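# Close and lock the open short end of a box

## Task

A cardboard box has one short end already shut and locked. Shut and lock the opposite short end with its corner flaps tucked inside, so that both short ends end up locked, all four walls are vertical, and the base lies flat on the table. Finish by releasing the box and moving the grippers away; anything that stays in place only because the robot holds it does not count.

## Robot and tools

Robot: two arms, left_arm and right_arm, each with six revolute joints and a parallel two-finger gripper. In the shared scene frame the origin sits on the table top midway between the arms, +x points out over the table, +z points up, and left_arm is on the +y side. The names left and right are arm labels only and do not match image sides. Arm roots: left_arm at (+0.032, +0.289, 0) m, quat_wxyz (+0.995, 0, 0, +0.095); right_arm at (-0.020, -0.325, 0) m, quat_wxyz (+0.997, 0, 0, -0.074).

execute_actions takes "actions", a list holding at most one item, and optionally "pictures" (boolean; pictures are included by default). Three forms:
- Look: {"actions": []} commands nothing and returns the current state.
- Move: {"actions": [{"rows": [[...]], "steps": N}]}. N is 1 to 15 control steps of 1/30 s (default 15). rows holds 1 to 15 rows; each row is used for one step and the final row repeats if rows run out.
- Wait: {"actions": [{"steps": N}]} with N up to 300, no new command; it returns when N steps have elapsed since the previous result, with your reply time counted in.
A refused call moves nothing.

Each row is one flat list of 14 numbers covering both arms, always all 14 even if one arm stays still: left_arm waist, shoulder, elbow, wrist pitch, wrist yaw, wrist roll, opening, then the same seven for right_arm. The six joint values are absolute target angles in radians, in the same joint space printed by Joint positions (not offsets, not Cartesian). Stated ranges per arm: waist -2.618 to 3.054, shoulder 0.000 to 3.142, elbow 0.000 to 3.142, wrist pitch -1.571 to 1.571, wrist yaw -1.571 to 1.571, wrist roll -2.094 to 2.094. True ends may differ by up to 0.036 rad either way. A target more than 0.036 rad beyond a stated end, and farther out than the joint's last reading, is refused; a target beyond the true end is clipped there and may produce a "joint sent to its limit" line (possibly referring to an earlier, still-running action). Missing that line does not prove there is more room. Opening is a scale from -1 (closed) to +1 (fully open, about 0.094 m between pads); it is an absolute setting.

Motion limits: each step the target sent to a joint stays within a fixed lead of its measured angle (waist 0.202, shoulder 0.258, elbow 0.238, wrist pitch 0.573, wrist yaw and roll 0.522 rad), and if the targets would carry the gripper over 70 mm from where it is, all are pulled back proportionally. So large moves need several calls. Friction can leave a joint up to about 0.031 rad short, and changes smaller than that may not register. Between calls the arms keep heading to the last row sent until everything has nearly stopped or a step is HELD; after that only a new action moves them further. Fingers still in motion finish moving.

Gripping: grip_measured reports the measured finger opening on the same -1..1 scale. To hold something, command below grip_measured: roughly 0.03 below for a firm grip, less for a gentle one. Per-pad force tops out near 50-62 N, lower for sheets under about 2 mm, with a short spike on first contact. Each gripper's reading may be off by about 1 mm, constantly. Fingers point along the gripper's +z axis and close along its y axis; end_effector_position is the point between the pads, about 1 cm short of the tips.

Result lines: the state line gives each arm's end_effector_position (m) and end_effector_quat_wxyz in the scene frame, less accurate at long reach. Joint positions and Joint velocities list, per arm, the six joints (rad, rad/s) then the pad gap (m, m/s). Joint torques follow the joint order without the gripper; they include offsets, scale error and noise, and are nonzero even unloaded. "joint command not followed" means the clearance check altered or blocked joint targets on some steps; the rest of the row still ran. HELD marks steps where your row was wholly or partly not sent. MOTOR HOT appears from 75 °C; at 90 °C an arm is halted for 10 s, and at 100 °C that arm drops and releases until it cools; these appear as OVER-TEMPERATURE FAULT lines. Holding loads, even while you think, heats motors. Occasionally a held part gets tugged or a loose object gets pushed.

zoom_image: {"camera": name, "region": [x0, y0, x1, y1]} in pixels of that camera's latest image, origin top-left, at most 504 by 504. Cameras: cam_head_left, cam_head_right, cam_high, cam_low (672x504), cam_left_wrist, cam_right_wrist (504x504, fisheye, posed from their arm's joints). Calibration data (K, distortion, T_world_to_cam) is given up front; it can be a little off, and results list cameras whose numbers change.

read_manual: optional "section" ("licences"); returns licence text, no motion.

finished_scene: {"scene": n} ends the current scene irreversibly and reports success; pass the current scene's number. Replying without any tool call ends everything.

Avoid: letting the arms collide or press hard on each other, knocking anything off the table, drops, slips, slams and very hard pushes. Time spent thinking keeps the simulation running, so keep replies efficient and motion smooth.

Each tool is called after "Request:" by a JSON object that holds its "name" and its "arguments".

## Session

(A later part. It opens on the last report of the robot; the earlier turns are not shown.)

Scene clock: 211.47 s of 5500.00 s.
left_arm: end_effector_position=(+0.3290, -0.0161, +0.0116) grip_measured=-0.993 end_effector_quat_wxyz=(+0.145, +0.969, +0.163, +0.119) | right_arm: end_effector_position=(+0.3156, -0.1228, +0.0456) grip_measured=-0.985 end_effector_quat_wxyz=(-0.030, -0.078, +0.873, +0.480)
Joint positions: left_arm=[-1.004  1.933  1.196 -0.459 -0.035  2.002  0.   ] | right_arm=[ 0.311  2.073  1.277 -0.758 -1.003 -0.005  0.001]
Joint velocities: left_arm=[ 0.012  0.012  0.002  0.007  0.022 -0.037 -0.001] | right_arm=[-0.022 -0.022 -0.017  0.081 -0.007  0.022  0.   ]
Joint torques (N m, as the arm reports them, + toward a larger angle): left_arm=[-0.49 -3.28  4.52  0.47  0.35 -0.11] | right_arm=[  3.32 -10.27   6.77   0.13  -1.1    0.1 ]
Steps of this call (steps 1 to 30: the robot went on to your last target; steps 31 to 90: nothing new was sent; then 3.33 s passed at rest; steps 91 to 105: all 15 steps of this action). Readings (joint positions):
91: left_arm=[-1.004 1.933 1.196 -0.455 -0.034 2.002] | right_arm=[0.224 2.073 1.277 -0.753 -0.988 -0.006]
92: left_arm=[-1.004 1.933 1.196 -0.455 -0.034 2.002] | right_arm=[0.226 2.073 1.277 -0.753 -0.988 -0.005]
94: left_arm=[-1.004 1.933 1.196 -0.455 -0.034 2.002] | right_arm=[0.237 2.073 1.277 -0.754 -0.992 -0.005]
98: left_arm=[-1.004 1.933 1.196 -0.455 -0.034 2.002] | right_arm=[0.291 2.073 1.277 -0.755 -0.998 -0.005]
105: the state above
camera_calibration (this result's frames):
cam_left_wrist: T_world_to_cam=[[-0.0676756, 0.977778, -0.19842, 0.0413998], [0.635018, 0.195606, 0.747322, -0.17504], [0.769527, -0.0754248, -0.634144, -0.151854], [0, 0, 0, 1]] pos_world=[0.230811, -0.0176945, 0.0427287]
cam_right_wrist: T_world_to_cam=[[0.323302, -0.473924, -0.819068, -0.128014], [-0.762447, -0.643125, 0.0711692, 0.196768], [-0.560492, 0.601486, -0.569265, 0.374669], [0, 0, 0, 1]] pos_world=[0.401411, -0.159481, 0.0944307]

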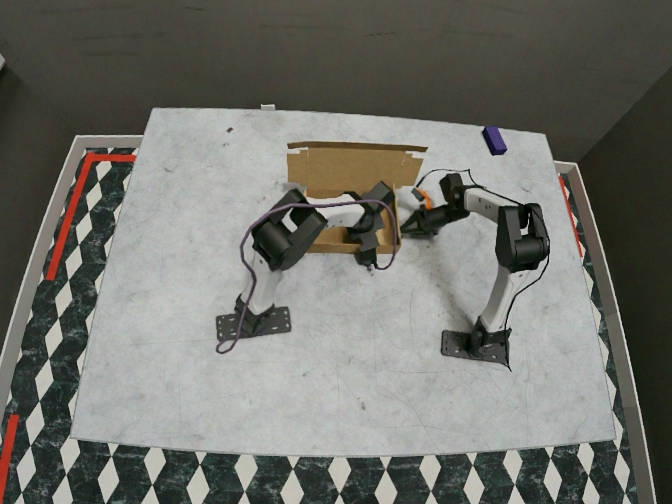

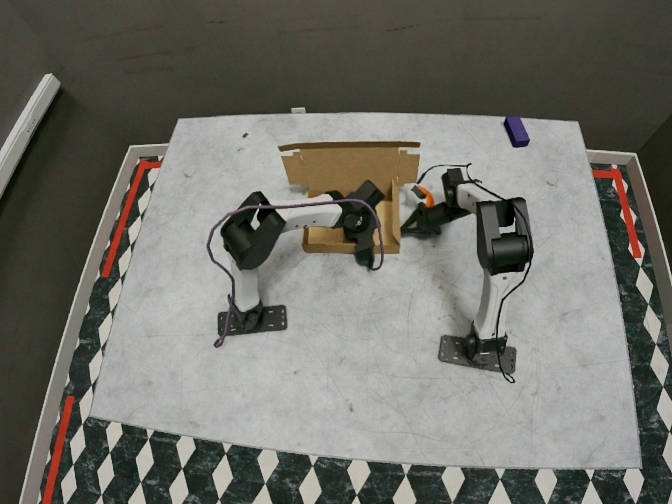

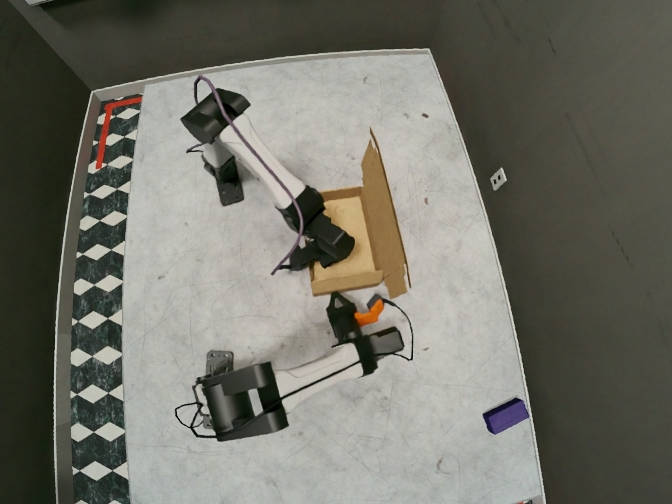

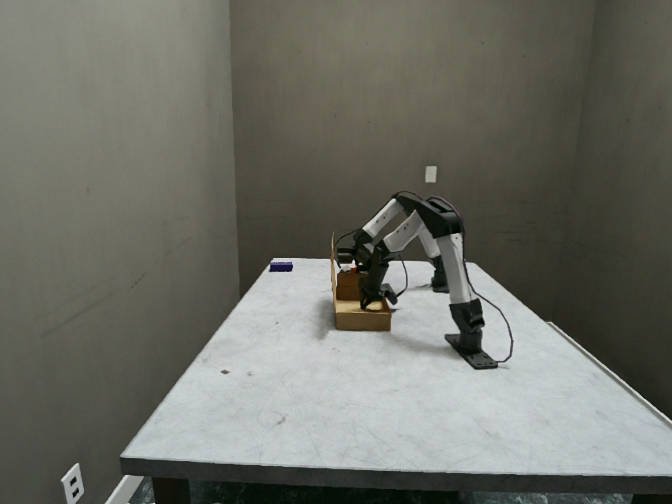

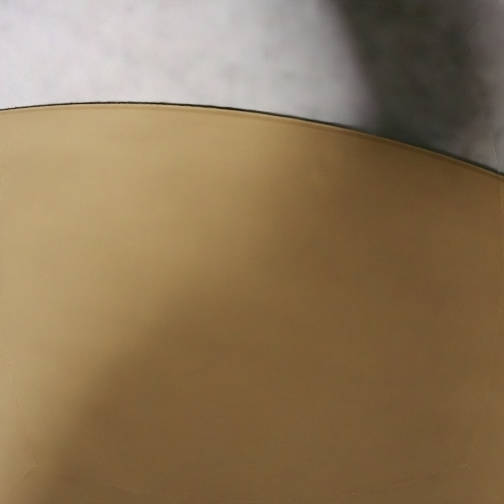

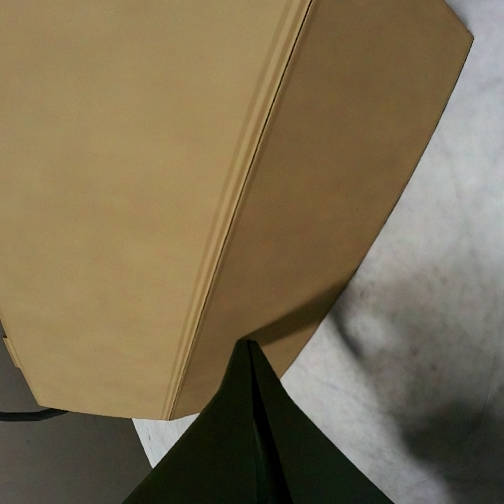

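Request:
{"name": "execute_actions", "arguments": {"actions": [{"rows":[[-1.01,2.03,1.16,-0.52,0,2,-1,0.31,2.05,1.31,-0.8,-1.03,0,-1],[-1.01,2.03,1.16,-0.52,0,2,-1,0.3,2.04,1.33,-0.83,-1.03,0,-0.9],[-1.01,2.03,1.16,-0.52,0,2,-1,0.3,2.03,1.35,-0.86,-1.03,0,-0.8],[-1.01,2.03,1.16,-0.52,0,2,-1,0.3,2.025,1.365,-0.88,-1.03,0,-0.7],[-1.01,2.03,1.16,-0.52,0,2,-1,0.3,2.025,1.365,-0.88,-1.03,0,-0.55],[-1.01,2.03,1.16,-0.52,0,2,-1,0.3,2.025,1.365,-0.88,-1.03,0,-0.4],[-1.01,2.03,1.16,-0.52,0,2,-1,0.31,2.025,1.365,-0.88,-1.03,0.05,-0.25],[-1.01,2.03,1.16,-0.52,0,2,-1,0.325,2.025,1.365,-0.88,-1.03,0.1,-0.1],[-1.01,2.03,1.16,-0.52,0,2,-1,0.34,2.025,1.365,-0.88,-1.03,0.1,-0.04],[-1.01,2.03,1.16,-0.52,0,2,-1,0.355,2.025,1.365,-0.88,-1.03,0.1,-0.04],[-1.01,2.03,1.16,-0.52,0,2,-1,0.37,2.025,1.365,-0.88,-1.03,0.1,-0.04]]}]}}

Scene clock: 219.60 s of 5500.00 s.
left_arm: end_effector_position=(+0.3290, -0.0161, +0.0116) grip_measured=-0.993 end_effector_quat_wxyz=(+0.145, +0.969, +0.163, +0.119) | right_arm: end_effector_position=(+0.3118, -0.1092, +0.0722) grip_measured=-0.042 end_effector_quat_wxyz=(-0.060, -0.058, +0.875, +0.477)
Joint positions: left_arm=[-1.004  1.933  1.196 -0.459 -0.035  2.002  0.   ] | right_arm=[ 0.349  2.04   1.346 -0.862 -1.004  0.077  0.045]
Joint velocities: left_arm=[-0.007 -0.012 -0.002  0.066  0.022  0.007  0.   ] | right_arm=[ 0.1   -0.012  0.007 -0.051 -0.007  0.037  0.001]
Joint torques (N m, as the arm reports them, + toward a larger angle): left_arm=[-0.66 -3.27  4.57  0.5   0.35 -0.12] | right_arm=[  1.25 -11.28   6.76   0.16  -0.71   0.15]
Steps of this call (steps 1 to 15: the robot went on to your last target; steps 16 to 90: nothing new was sent; then 4.63 s passed at rest; steps 91 to 105: all 15 steps of this action). Readings (joint positions):
91: left_arm=[-1.004 1.933 1.196 -0.459 -0.035 2.002] | right_arm=[0.308 2.073 1.280 -0.761 -1.000 -0.005]
92: left_arm=[-1.004 1.933 1.196 -0.459 -0.035 2.002] | right_arm=[0.305 2.073 1.285 -0.774 -0.994 -0.005]
94: left_arm=[-1.004 1.933 1.196 -0.459 -0.035 2.002] | right_arm=[0.296 2.072 1.304 -0.812 -0.982 -0.005]
98: left_arm=[-1.004 1.933 1.196 -0.459 -0.035 2.002] | right_arm=[0.292 2.053 1.335 -0.851 -0.983 0.018]
105: the state above
camera_calibration (this result's frames):
cam_left_wrist: T_world_to_cam=[[-0.0676756, 0.977778, -0.19842, 0.0413998], [0.635018, 0.195606, 0.747322, -0.17504], [0.769527, -0.0754248, -0.634144, -0.151854], [0, 0, 0, 1]] pos_world=[0.230811, -0.0176945, 0.0427287]
cam_right_wrist: T_world_to_cam=[[0.26139, -0.485017, -0.834526, -0.0793367], [-0.759118, -0.6373, 0.132621, 0.195895], [-0.596167, 0.598838, -0.534769, 0.38783], [0, 0, 0, 1]] pos_world=[0.400657, -0.145883, 0.115211]

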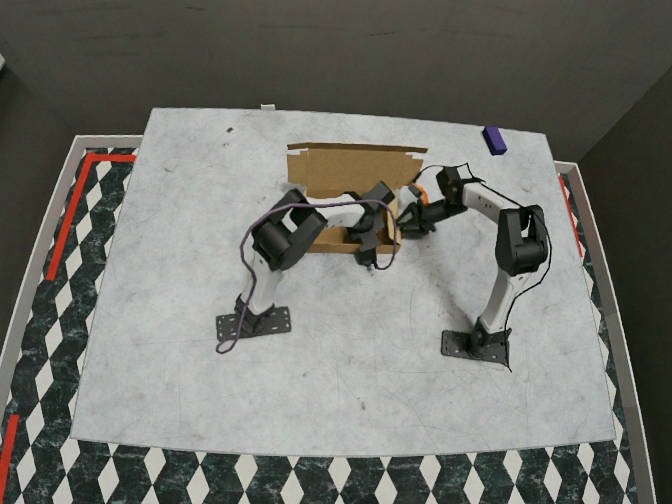

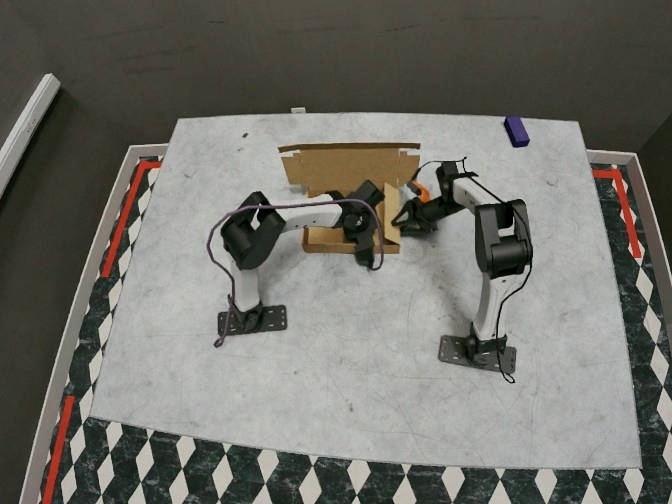

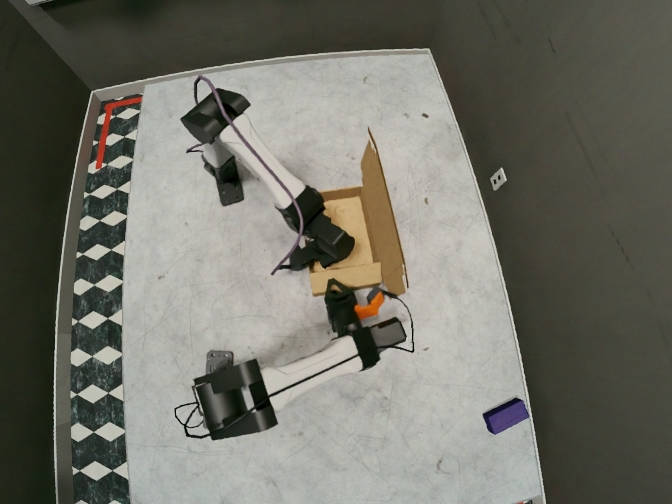

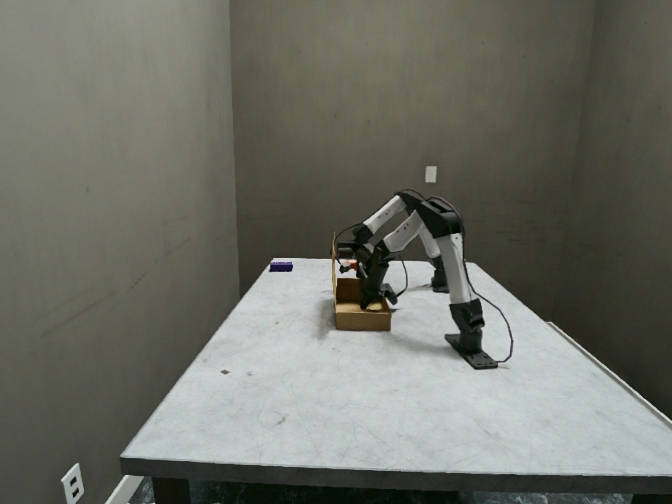

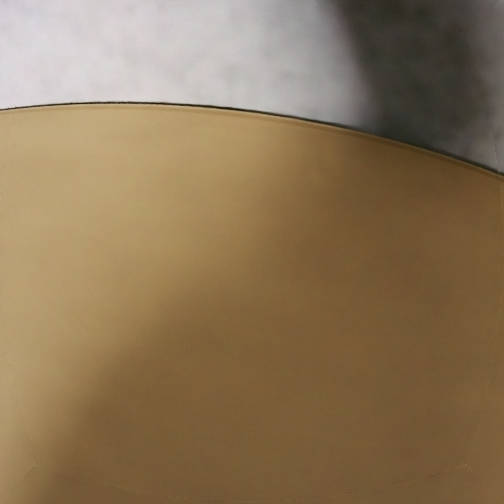

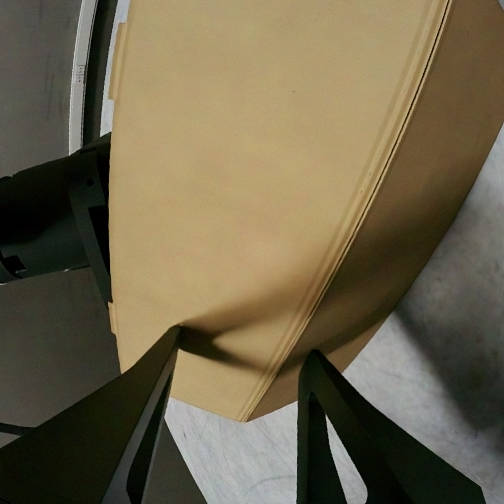

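Request:
{"name": "execute_actions", "arguments": {"actions": [{"rows":[[-1.01,2.03,1.16,-0.52,0,2,-1,0.37,2.04,1.38,-0.9,-0.96,0.12,-0.04],[-1.01,2.03,1.16,-0.52,0,2,-1,0.375,2.04,1.39,-0.92,-0.93,0.14,-0.04],[-1.01,2.03,1.16,-0.52,0,2,-1,0.385,2.04,1.41,-0.94,-0.9,0.16,-0.04],[-1.01,2.03,1.16,-0.52,0,2,-1,0.395,2.05,1.42,-0.96,-0.87,0.18,-0.04],[-1.01,2.03,1.16,-0.52,0,2,-1,0.405,2.05,1.44,-0.97,-0.84,0.2,-0.04],[-1.01,2.03,1.16,-0.52,0,2,-1,0.415,2.05,1.45,-0.99,-0.81,0.21,-0.04],[-1.01,2.03,1.16,-0.52,0,2,-1,0.425,2.05,1.47,-1,-0.78,0.22,-0.04],[-1.01,2.03,1.16,-0.52,0,2,-1,0.435,2.06,1.49,-1.02,-0.75,0.23,-0.04],[-1.01,2.03,1.16,-0.52,0,2,-1,0.447,2.06,1.5,-1.03,-0.72,0.25,-0.04],[-1.01,2.03,1.16,-0.52,0,2,-1,0.46,2.06,1.52,-1.05,-0.69,0.26,-0.04],[-1.01,2.03,1.16,-0.52,0,2,-1,0.472,2.06,1.53,-1.06,-0.66,0.28,-0.04],[-1.01,2.03,1.16,-0.52,0,2,-1,0.485,2.07,1.55,-1.07,-0.63,0.29,-0.04],[-1.01,2.03,1.16,-0.52,0,2,-1,0.497,2.07,1.56,-1.08,-0.6,0.3,-0.04],[-1.01,2.03,1.16,-0.52,0,2,-1,0.51,2.07,1.58,-1.09,-0.57,0.32,-0.04],[-1.01,2.03,1.16,-0.52,0,2,-1,0.522,2.07,1.59,-1.1,-0.54,0.33,-0.04]]}], "pictures": false}}

Request:
{"name": "execute_actions", "arguments": {"actions": [{"rows":[[-1.01,2.03,1.16,-0.52,0,2,-1,0.535,2.07,1.6,-1.11,-0.51,0.35,-0.04],[-1.01,2.03,1.16,-0.52,0,2,-1,0.55,2.07,1.62,-1.12,-0.51,0.35,-0.04]],"steps":12}]}}

Scene clock: 228.60 s of 5500.00 s.
left_arm: end_effector_position=(+0.3290, -0.0161, +0.0116) grip_measured=-0.993 end_effector_quat_wxyz=(+0.145, +0.969, +0.163, +0.119) | right_arm: end_effector_position=(+0.3126, -0.1047, +0.0763) grip_measured=-0.041 end_effector_quat_wxyz=(-0.090, -0.027, +0.946, +0.310)
Joint positions: left_arm=[-1.004  1.933  1.196 -0.459 -0.035  2.002  0.   ] | right_arm=[ 0.466  2.04   1.549 -1.074 -0.657  0.263  0.045]
Joint velocities: left_arm=[-0.002 -0.012 -0.012  0.037 -0.007  0.051 -0.   ] | right_arm=[ 0.276 -0.002  0.442 -0.462  0.842  0.33   0.001]
Joint torques (N m, as the arm reports them, + toward a larger angle): left_arm=[-0.61 -3.26  4.45  0.45  0.34 -0.11] | right_arm=[ 3.63 -8.15  6.78  0.7  -0.42  0.18]
Steps of this call (steps 1 to 15: the robot went on to your last target; steps 16 to 90: nothing new was sent; then 5.50 s passed at rest; steps 91 to 105: all 15 steps of this action). Readings (joint positions):
91: left_arm=[-1.004 1.933 1.196 -0.459 -0.035 2.002] | right_arm=[0.349 2.039 1.350 -0.868 -0.997 0.090]
92: left_arm=[-1.004 1.933 1.196 -0.459 -0.035 2.002] | right_arm=[0.350 2.039 1.355 -0.877 -0.988 0.096]
94: left_arm=[-1.004 1.933 1.196 -0.459 -0.035 2.002] | right_arm=[0.358 2.039 1.375 -0.905 -0.958 0.118]
98: left_arm=[-1.004 1.933 1.196 -0.459 -0.035 2.002] | right_arm=[0.395 2.039 1.435 -0.963 -0.862 0.170]
105: the state above

Scene clock: 229.00 s of 5500.00 s.
left_arm: end_effector_position=(+0.3290, -0.0161, +0.0116) grip_measured=-0.993 end_effector_quat_wxyz=(+0.145, +0.969, +0.163, +0.119) | right_arm: end_effector_position=(+0.3106, -0.1032, +0.0748) grip_measured=-0.042 end_effector_quat_wxyz=(-0.086, -0.021, +0.968, +0.236)
Joint positions: left_arm=[-1.004  1.933  1.196 -0.459 -0.035  2.002  0.   ] | right_arm=[ 0.526  2.048  1.612 -1.131 -0.509  0.337  0.045]
Joint velocities: left_arm=[ 0.002 -0.007  0.002 -0.007 -0.022 -0.022 -0.001] | right_arm=[ 0.115  0.037 -0.007  0.081  0.11   0.022  0.   ]
Joint torques (N m, as the arm reports them, + toward a larger angle): left_arm=[-0.53 -3.31  4.51  0.47  0.29 -0.11] | right_arm=[ 1.58 -9.29  6.44  0.4  -0.32  0.16]
Steps of this call (steps 1 to 12: all 12 steps of this action). Readings (joint positions):
1: left_arm=[-1.004 1.933 1.196 -0.459 -0.035 2.002] | right_arm=[0.477 2.040 1.564 -1.088 -0.627 0.277]
2: left_arm=[-1.004 1.933 1.196 -0.459 -0.035 2.002] | right_arm=[0.487 2.040 1.579 -1.102 -0.598 0.290]
4: left_arm=[-1.004 1.933 1.196 -0.459 -0.035 2.002] | right_arm=[0.504 2.040 1.601 -1.122 -0.551 0.308]
8: left_arm=[-1.004 1.933 1.196 -0.459 -0.035 2.002] | right_arm=[0.514 2.040 1.612 -1.134 -0.518 0.327]
12: the state above
camera_calibration (this result's frames):
cam_left_wrist: T_world_to_cam=[[-0.0676756, 0.977778, -0.19842, 0.0413998], [0.635018, 0.195606, 0.747322, -0.17504], [0.769527, -0.0754248, -0.634144, -0.151854], [0, 0, 0, 1]] pos_world=[0.230811, -0.0176945, 0.0427287]
cam_right_wrist: T_world_to_cam=[[0.217758, -0.845074, -0.488295, -0.123437], [-0.758642, -0.461314, 0.460056, 0.192014], [-0.614038, 0.27026, -0.741563, 0.372031], [0, 0, 0, 1]] pos_world=[0.400991, -0.11628, 0.127273]

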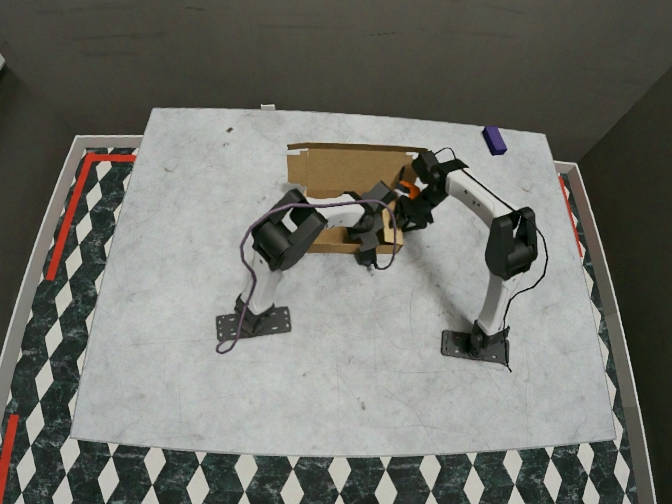

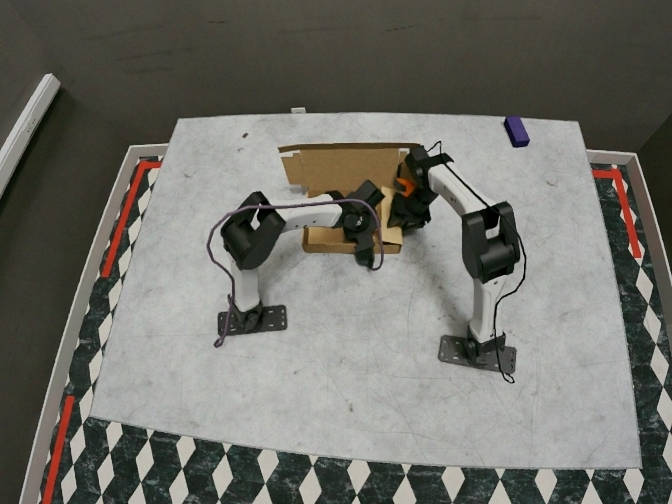

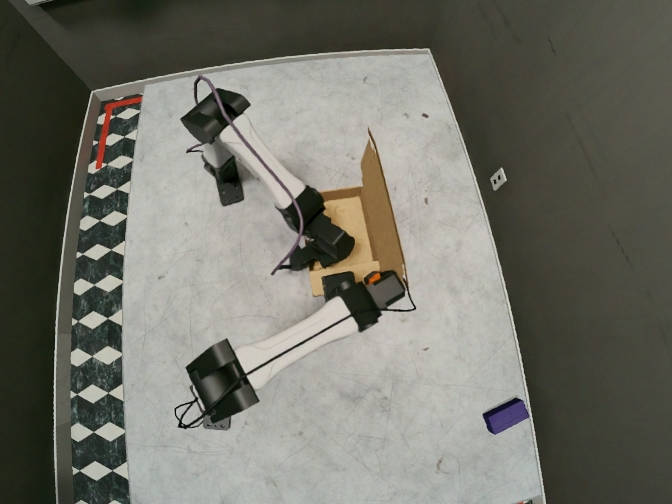

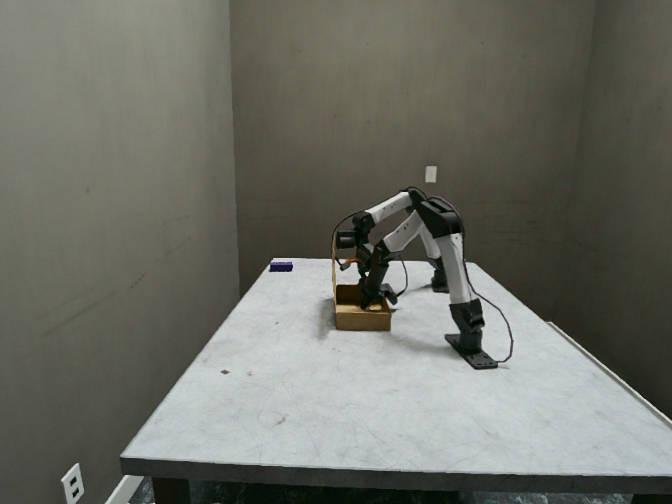

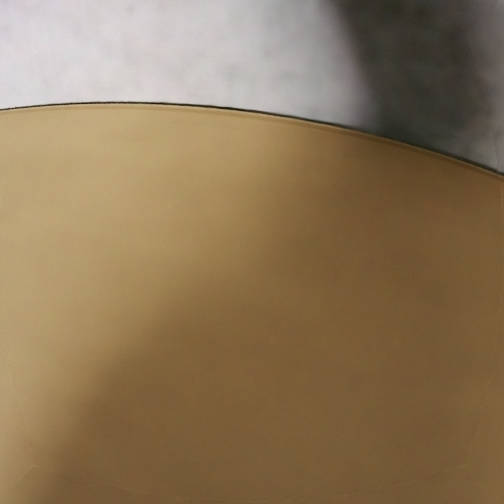

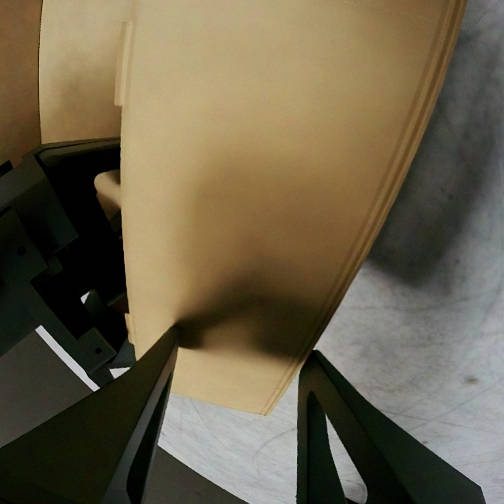

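Request:
{"name": "execute_actions", "arguments": {"actions": [{"rows":[[-1.01,2.03,1.16,-0.52,0,2,-1,0.55,2.075,1.59,-1.1,-0.5,0.35,-0.04],[-1.01,2.03,1.16,-0.52,0,2,-1,0.55,2.08,1.58,-1.08,-0.5,0.35,-0.04],[-1.01,2.03,1.16,-0.52,0,2,-1,0.55,2.085,1.57,-1.07,-0.5,0.35,-0.04],[-1.01,2.03,1.16,-0.52,0,2,-1,0.55,2.09,1.56,-1.06,-0.5,0.35,-0.04],[-1.01,2.03,1.16,-0.52,0,2,-1,0.55,2.095,1.55,-1.05,-0.5,0.35,-0.04],[-1.01,2.03,1.16,-0.52,0,2,-1,0.55,2.1,1.54,-1.04,-0.5,0.35,-0.04],[-1.01,2.03,1.16,-0.52,0,2,-1,0.55,2.105,1.525,-1.025,-0.5,0.35,-0.04]]}]}}

Scene clock: 234.93 s of 5500.00 s.
left_arm: end_effector_position=(+0.3290, -0.0161, +0.0116) grip_measured=-0.993 end_effector_quat_wxyz=(+0.145, +0.969, +0.163, +0.119) | right_arm: end_effector_position=(+0.3099, -0.1026, +0.0465) grip_measured=-0.041 end_effector_quat_wxyz=(-0.091, -0.019, +0.969, +0.231)
Joint positions: left_arm=[-1.004  1.933  1.196 -0.459 -0.035  2.002  0.   ] | right_arm=[ 0.531  2.083  1.552 -1.047 -0.501  0.342  0.045]
Joint velocities: left_arm=[ 0.002  0.017 -0.017 -0.007  0.007 -0.066  0.001] | right_arm=[ 0.007 -0.012 -0.007 -0.051 -0.11   0.007 -0.   ]
Joint torques (N m, as the arm reports them, + toward a larger angle): left_arm=[-0.53 -3.39  4.49  0.48  0.33 -0.12] | right_arm=[ 1.73 -8.9   3.72  0.51 -0.23  0.19]
Steps of this call (steps 1 to 15: the robot went on to your last target; steps 16 to 90: nothing new was sent; then 2.43 s passed at rest; steps 91 to 105: all 15 steps of this action). Readings (joint positions):
91: left_arm=[-1.004 1.933 1.196 -0.459 -0.035 2.002] | right_arm=[0.531 2.049 1.612 -1.128 -0.504 0.340]
92: left_arm=[-1.004 1.933 1.196 -0.459 -0.035 2.002] | right_arm=[0.531 2.049 1.612 -1.127 -0.503 0.340]
94: left_arm=[-1.004 1.933 1.196 -0.459 -0.035 2.002] | right_arm=[0.531 2.049 1.604 -1.119 -0.503 0.340]
98: left_arm=[-1.004 1.933 1.196 -0.459 -0.035 2.002] | right_arm=[0.531 2.060 1.571 -1.079 -0.501 0.342]
105: the state above
camera_calibration (this result's frames):
cam_left_wrist: T_world_to_cam=[[-0.0676756, 0.977778, -0.19842, 0.0413998], [0.635018, 0.195606, 0.747322, -0.17504], [0.769527, -0.0754248, -0.634144, -0.151854], [0, 0, 0, 1]] pos_world=[0.230811, -0.0176945, 0.0427287]
cam_right_wrist: T_world_to_cam=[[0.213057, -0.850936, -0.480119, -0.136137], [-0.754161, -0.455645, 0.472894, 0.203355], [-0.621166, 0.261334, -0.738821, 0.351654], [0, 0, 0, 1]] pos_world=[0.400803, -0.115086, 0.098282]

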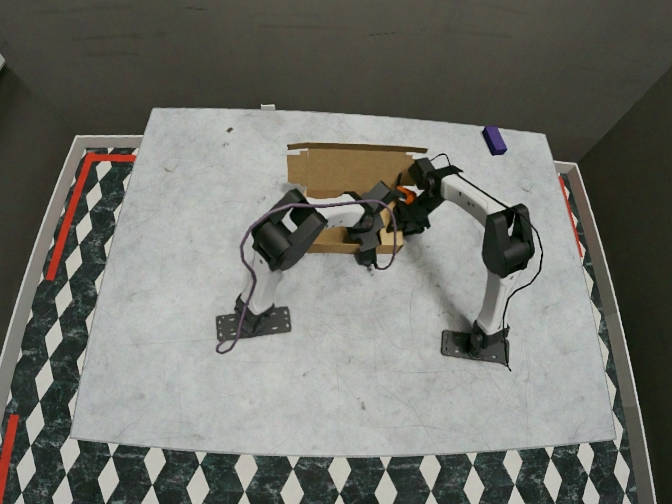

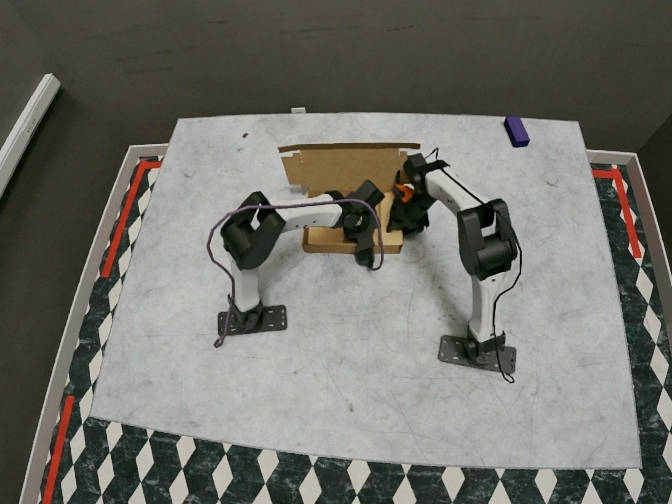

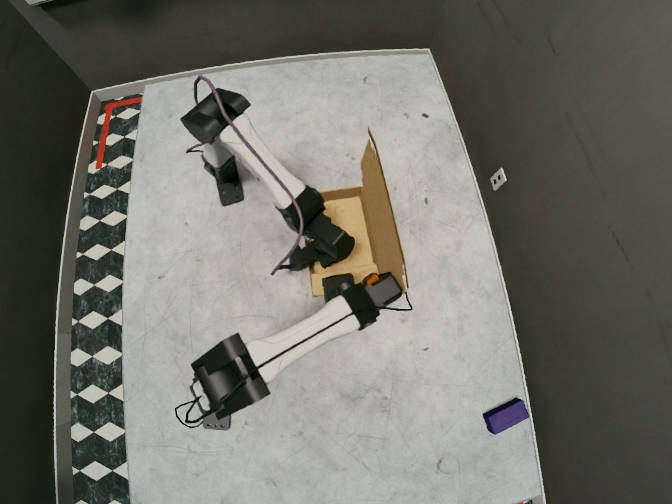

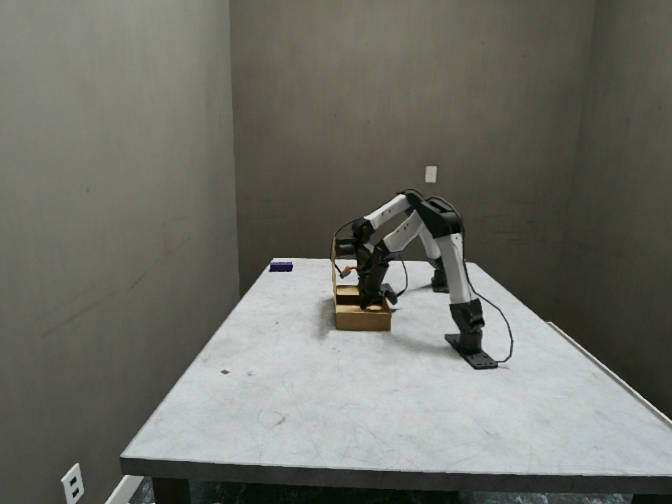

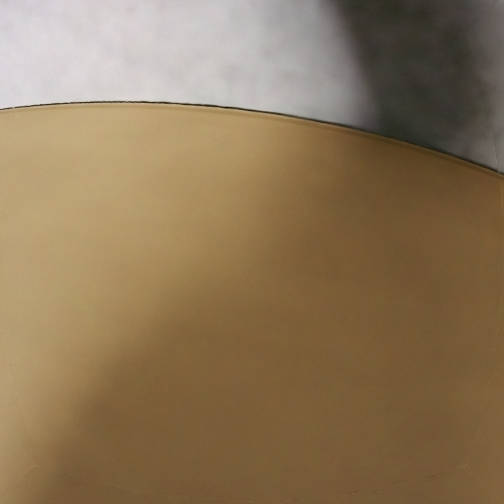

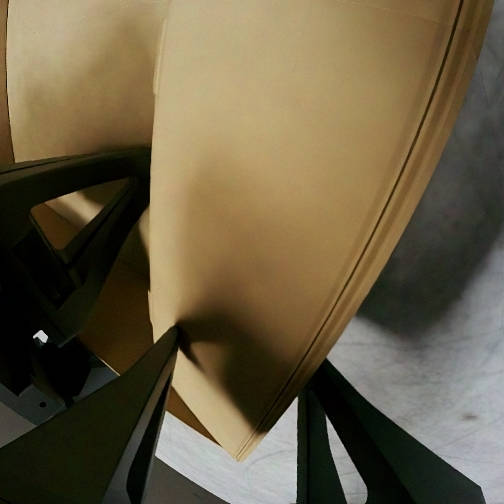

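Request:
{"name": "execute_actions", "arguments": {"actions": [{"rows":[[-1.01,2.03,1.16,-0.52,0,2,-1,0.55,2.09,1.56,-1.05,-0.46,0.36,-0.07],[-1.01,2.03,1.16,-0.52,0,2,-1,0.56,2.09,1.575,-1.06,-0.43,0.37,-0.1],[-1.01,2.03,1.16,-0.52,0,2,-1,0.57,2.09,1.585,-1.07,-0.4,0.38,-0.13],[-1.01,2.03,1.16,-0.52,0,2,-1,0.58,2.09,1.595,-1.08,-0.37,0.4,-0.16],[-1.01,2.03,1.16,-0.52,0,2,-1,0.592,2.09,1.605,-1.09,-0.34,0.41,-0.19],[-1.01,2.03,1.16,-0.52,0,2,-1,0.605,2.09,1.615,-1.1,-0.31,0.42,-0.22],[-1.01,2.03,1.16,-0.52,0,2,-1,0.617,2.09,1.625,-1.11,-0.28,0.43,-0.25],[-1.01,2.03,1.16,-0.52,0,2,-1,0.63,2.09,1.63,-1.12,-0.25,0.45,-0.28],[-1.01,2.03,1.16,-0.52,0,2,-1,0.642,2.09,1.635,-1.12,-0.25,0.45,-0.31],[-1.01,2.03,1.16,-0.52,0,2,-1,0.655,2.09,1.64,-1.12,-0.25,0.45,-0.32]]}]}}

Scene clock: 242.77 s of 5500.00 s.
left_arm: end_effector_position=(+0.3289, -0.0159, +0.0115) grip_measured=-0.993 end_effector_quat_wxyz=(+0.145, +0.969, +0.163, +0.119) | right_arm: end_effector_position=(+0.3091, -0.1030, +0.0419) grip_measured=-0.316 end_effector_quat_wxyz=(-0.055, -0.023, +0.993, +0.106)
Joint positions: left_arm=[-1.004  1.933  1.196 -0.46  -0.035  2.002  0.   ] | right_arm=[ 0.637  2.089  1.609 -1.094 -0.24   0.442  0.032]
Joint velocities: left_arm=[-0.002 -0.002  0.012  0.022  0.007 -0.037  0.001] | right_arm=[ 0.007  0.012  0.007 -0.022  0.081  0.081  0.   ]
Joint torques (N m, as the arm reports them, + toward a larger angle): left_arm=[-0.58 -3.41  4.52  0.5   0.32 -0.12] | right_arm=[  1.55 -10.79   7.84   0.07  -0.27   0.08]
Steps of this call (steps 1 to 15: the robot went on to your last target; steps 16 to 90: nothing new was sent; then 4.33 s passed at rest; steps 91 to 105: all 15 steps of this action). Readings (joint positions):
91: left_arm=[-1.004 1.933 1.196 -0.459 -0.035 2.002] | right_arm=[0.532 2.083 1.552 -1.046 -0.499 0.344]
92: left_arm=[-1.004 1.933 1.196 -0.459 -0.035 2.002] | right_arm=[0.533 2.083 1.552 -1.049 -0.490 0.347]
94: left_arm=[-1.004 1.933 1.196 -0.459 -0.035 2.002] | right_arm=[0.544 2.083 1.560 -1.056 -0.461 0.358]
98: left_arm=[-1.004 1.933 1.196 -0.460 -0.035 2.002] | right_arm=[0.589 2.085 1.588 -1.079 -0.351 0.398]
105: the state above
camera_calibration (this result's frames):
cam_left_wrist: T_world_to_cam=[[-0.0677794, 0.977888, -0.197843, 0.0412834], [0.63541, 0.195192, 0.747098, -0.17507], [0.769195, -0.0750732, -0.634589, -0.151675], [0, 0, 0, 1]] pos_world=[0.230707, -0.017585, 0.0427106]
cam_right_wrist: T_world_to_cam=[[0.254178, -0.93795, -0.235889, -0.170445], [-0.788862, -0.342166, 0.510509, 0.225607], [-0.559545, 0.0563234, -0.826884, 0.311405], [0, 0, 0, 1]] pos_world=[0.395541, -0.100213, 0.102116]

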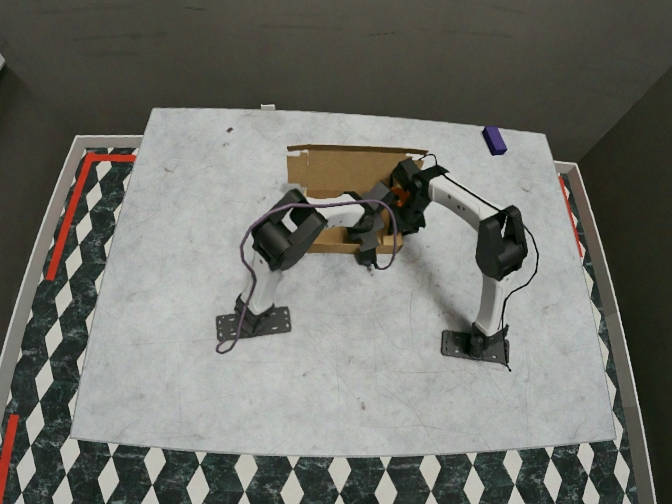

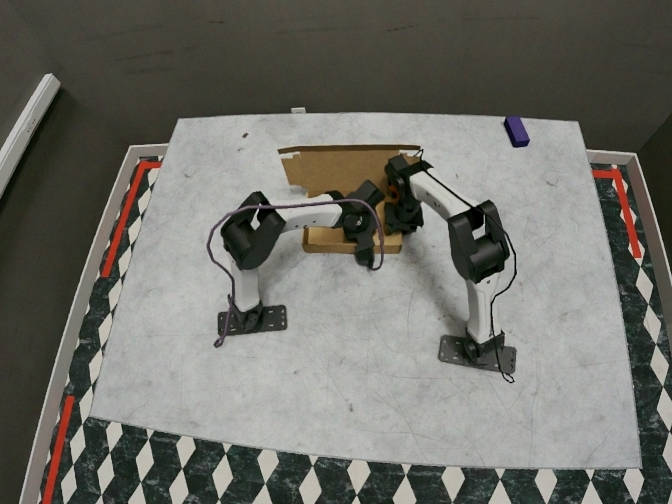

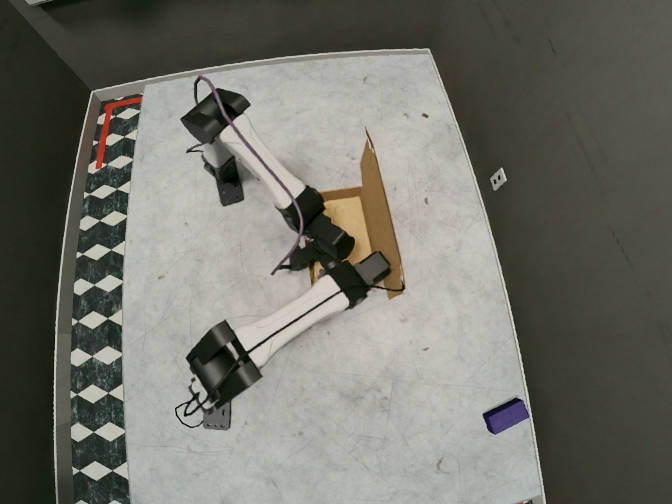

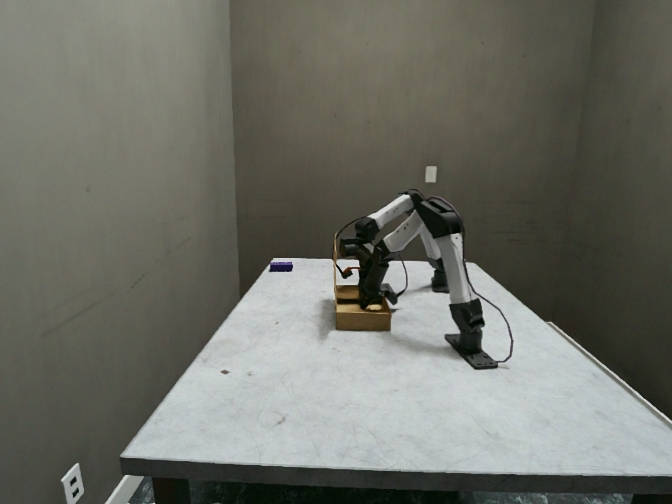

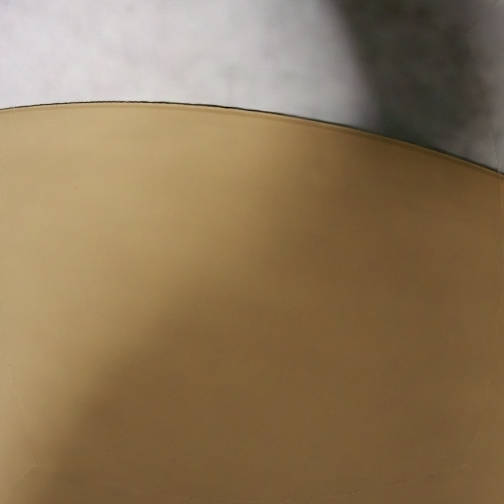

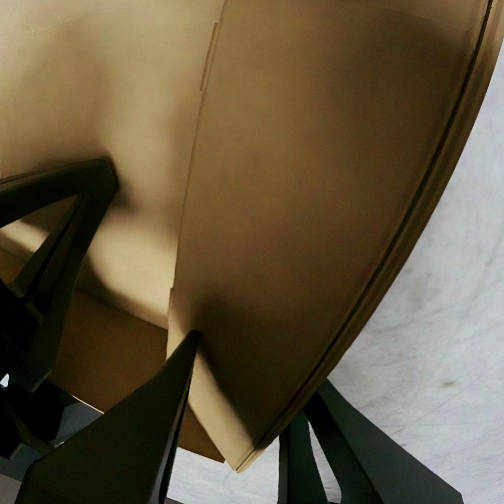

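Request:
{"name": "execute_actions", "arguments": {"actions": [{"rows":[[-1.01,1.93,1.19,-0.5,0,2,-1,0.65,2.09,1.62,-1.1,-0.25,0.45,-0.32],[-1.01,1.89,1.19,-0.56,0,2,-1,0.65,2.09,1.62,-1.1,-0.25,0.45,-0.32],[-1.01,1.85,1.19,-0.62,0,2,-1,0.65,2.09,1.62,-1.1,-0.25,0.45,-0.32],[-1.01,1.81,1.19,-0.68,0,2,-1,0.65,2.09,1.62,-1.1,-0.25,0.45,-0.32],[-1.01,1.77,1.19,-0.74,0,2,-1,0.65,2.09,1.62,-1.1,-0.25,0.45,-0.32],[-1.01,1.73,1.19,-0.8,0,2,-1,0.65,2.09,1.62,-1.1,-0.25,0.45,-0.32],[-1.01,1.68,1.19,-0.86,0,2,-1,0.65,2.09,1.62,-1.1,-0.25,0.45,-0.32],[-1.01,1.63,1.19,-0.92,0,2,-1,0.65,2.09,1.62,-1.1,-0.25,0.45,-0.32],[-1.01,1.58,1.17,-0.98,0,2,-1,0.65,2.09,1.62,-1.1,-0.25,0.45,-0.32],[-1.01,1.52,1.15,-1.04,0,2,-1,0.65,2.09,1.62,-1.1,-0.25,0.45,-0.32],[-1.01,1.45,1.12,-1.1,0,2,-1,0.65,2.09,1.62,-1.1,-0.25,0.45,-0.32],[-1.01,1.38,1.08,-1.15,0,2,-1,0.65,2.09,1.62,-1.1,-0.25,0.45,-0.32],[-1.01,1.3,1.04,-1.2,0,2,-1,0.65,2.09,1.62,-1.1,-0.25,0.45,-0.32]]}], "pictures": false}}

Request:
{"name": "execute_actions", "arguments": {"actions": [{"rows":[[-1.01,1.2,0.98,-1.25,0,2,-1,0.65,2.09,1.625,-1.1,-0.21,0.46,-0.35],[-1.01,1.2,0.98,-1.25,0,2,-1,0.66,2.09,1.63,-1.1,-0.18,0.48,-0.39],[-1.01,1.2,0.98,-1.25,0,2,-1,0.67,2.09,1.63,-1.1,-0.15,0.49,-0.43],[-1.01,1.2,0.98,-1.25,0,2,-1,0.682,2.09,1.63,-1.1,-0.12,0.5,-0.47],[-1.01,1.2,0.98,-1.25,0,2,-1,0.695,2.09,1.63,-1.1,-0.09,0.52,-0.51],[-1.01,1.2,0.98,-1.25,0,2,-1,0.707,2.09,1.63,-1.1,-0.06,0.53,-0.55],[-1.01,1.2,0.98,-1.25,0,2,-1,0.72,2.09,1.63,-1.1,-0.03,0.54,-0.59],[-1.01,1.2,0.98,-1.25,0,2,-1,0.732,2.09,1.63,-1.1,0,0.55,-0.63],[-1.01,1.2,0.98,-1.25,0,2,-1,0.745,2.09,1.63,-1.1,0,0.55,-0.67]]}]}}

Scene clock: 255.00 s of 5500.00 s.
left_arm: end_effector_position=(+0.2356, +0.0766, +0.1402) grip_measured=-0.993 end_effector_quat_wxyz=(+0.137, +0.972, +0.161, +0.099) | right_arm: end_effector_position=(+0.3088, -0.1028, +0.0420) grip_measured=-0.316 end_effector_quat_wxyz=(-0.056, -0.021, +0.993, +0.106)
Joint positions: left_arm=[-1.004  1.341  1.107 -0.997 -0.011  2.002  0.   ] | right_arm=[ 0.638  2.089  1.61  -1.095 -0.24   0.447  0.032]
Joint velocities: left_arm=[-0.012 -1.258 -0.53  -1.311 -0.007  0.037  0.   ] | right_arm=[ 0.007 -0.007  0.002 -0.037  0.066 -0.007 -0.001]
Joint torques (N m, as the arm reports them, + toward a larger angle): left_arm=[-0.59 -2.61  5.54  0.96  0.08 -0.1 ] | right_arm=[  1.11 -10.8    6.48   0.26  -0.22   0.11]
Steps of this call (steps 1 to 15: the robot went on to your last target; steps 16 to 90: nothing new was sent; then 8.73 s passed at rest; steps 91 to 105: all 15 steps of this action). Readings (joint positions):
91: left_arm=[-1.004 1.926 1.198 -0.459 -0.035 2.002] | right_arm=[0.638 2.089 1.610 -1.094 -0.237 0.447]
92: left_arm=[-1.004 1.920 1.198 -0.466 -0.031 2.002] | right_arm=[0.638 2.089 1.610 -1.095 -0.237 0.447]
94: left_arm=[-1.004 1.892 1.198 -0.521 -0.023 2.002] | right_arm=[0.638 2.089 1.610 -1.095 -0.239 0.447]
98: left_arm=[-1.004 1.741 1.198 -0.696 -0.015 2.002] | right_arm=[0.638 2.089 1.610 -1.095 -0.240 0.447]
105: the state above

Scene clock: 255.50 s of 5500.00 s.
left_arm: end_effector_position=(+0.1776, +0.1373, +0.1260) grip_measured=-0.993 end_effector_quat_wxyz=(+0.055, +0.984, +0.162, +0.042) | right_arm: end_effector_position=(+0.3039, -0.1002, +0.0381) grip_measured=-0.666 end_effector_quat_wxyz=(-0.011, -0.029, +0.999, +0.011)
Joint positions: left_arm=[-1.004  1.198  0.998 -1.232 -0.008  2.002  0.   ] | right_arm=[ 0.741  2.089  1.613 -1.101 -0.029  0.536  0.016]
Joint velocities: left_arm=[-0.007  0.002 -0.012 -0.037  0.037 -0.066  0.001] | right_arm=[-0.017  0.002 -0.002  0.022  0.037  0.007 -0.001]
Joint torques (N m, as the arm reports them, + toward a larger angle): left_arm=[-0.46 -3.79  6.57  0.43  0.07 -0.08] | right_arm=[  0.54 -10.79   6.86   0.31   0.22   0.16]
Steps of this call (steps 1 to 15: all 15 steps of this action). Readings (joint positions):
1: left_arm=[-1.004 1.296 1.082 -1.035 -0.010 2.002] | right_arm=[0.638 2.089 1.610 -1.095 -0.236 0.448]
2: left_arm=[-1.004 1.254 1.052 -1.072 -0.010 2.002] | right_arm=[0.639 2.089 1.610 -1.095 -0.228 0.451]
4: left_arm=[-1.004 1.204 1.015 -1.149 -0.009 2.002] | right_arm=[0.649 2.089 1.610 -1.097 -0.201 0.464]
8: left_arm=[-1.004 1.198 0.998 -1.213 -0.009 2.002] | right_arm=[0.690 2.089 1.613 -1.101 -0.100 0.502]
15: the state above
camera_calibration (this result's frames):
cam_left_wrist: T_world_to_cam=[[-0.0819226, 0.996123, -0.0320637, -0.117051], [0.762498, 0.083361, 0.641598, -0.188339], [0.641783, 0.0281128, -0.766371, 0.0739442], [0, 0, 0, 1]] pos_world=[0.0865626, 0.130219, 0.173753]
cam_right_wrist: T_world_to_cam=[[0.277565, -0.960231, -0.0302448, -0.184517], [-0.833249, -0.25629, 0.48991, 0.247308], [-0.478178, -0.110781, -0.871248, 0.265393], [0, 0, 0, 1]] pos_world=[0.38419, -0.0843954, 0.104484]

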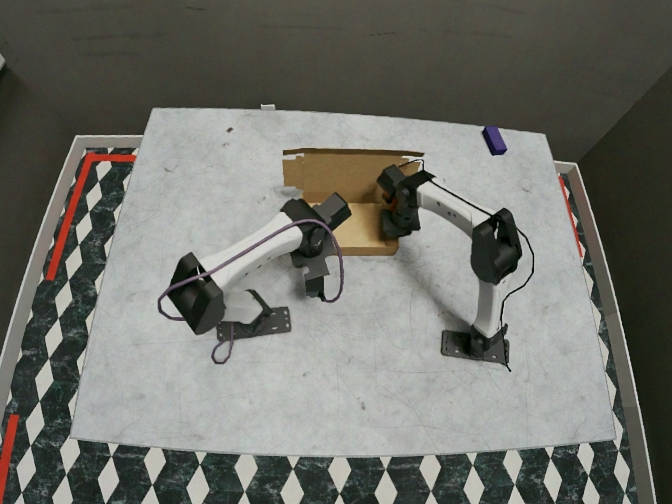

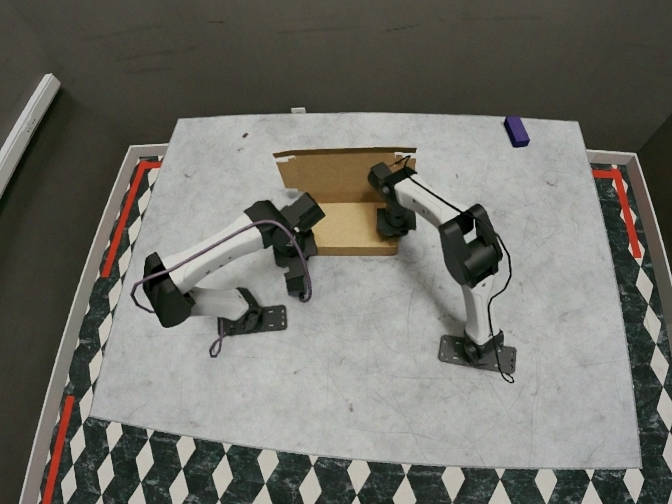

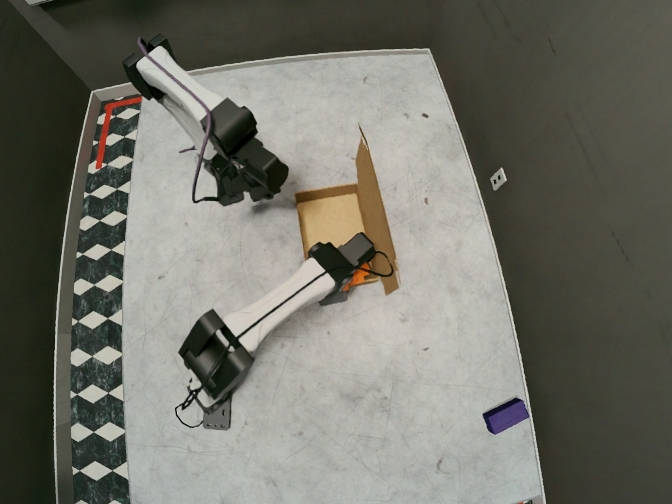

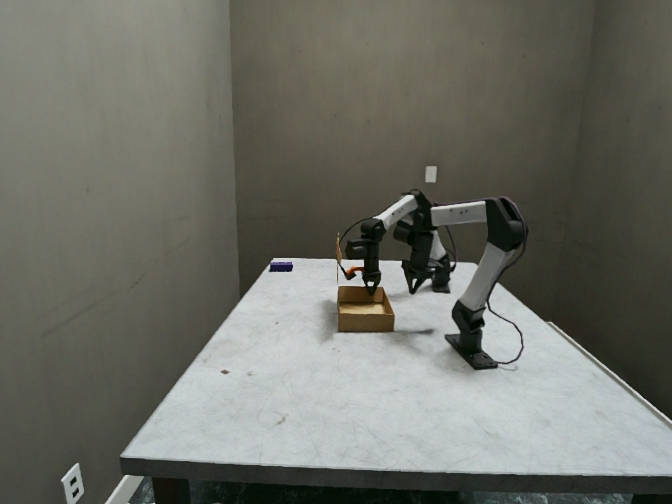

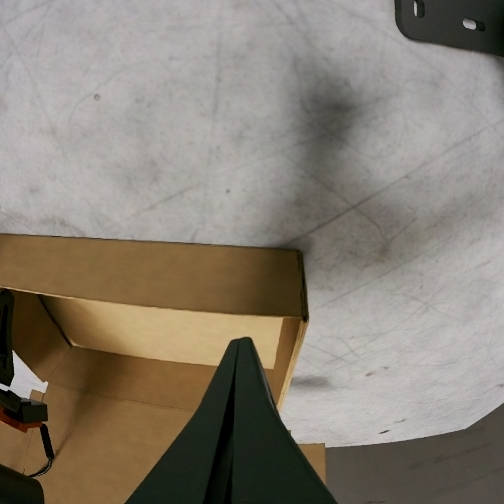

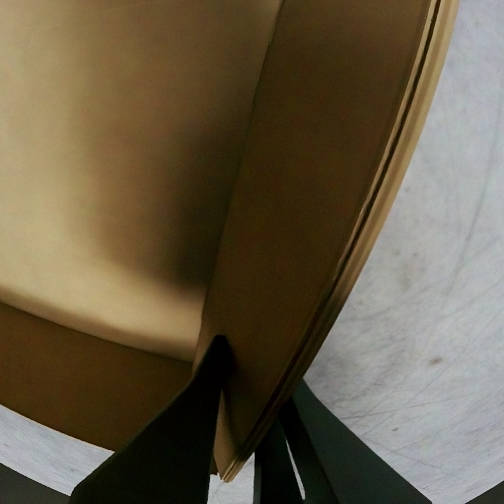

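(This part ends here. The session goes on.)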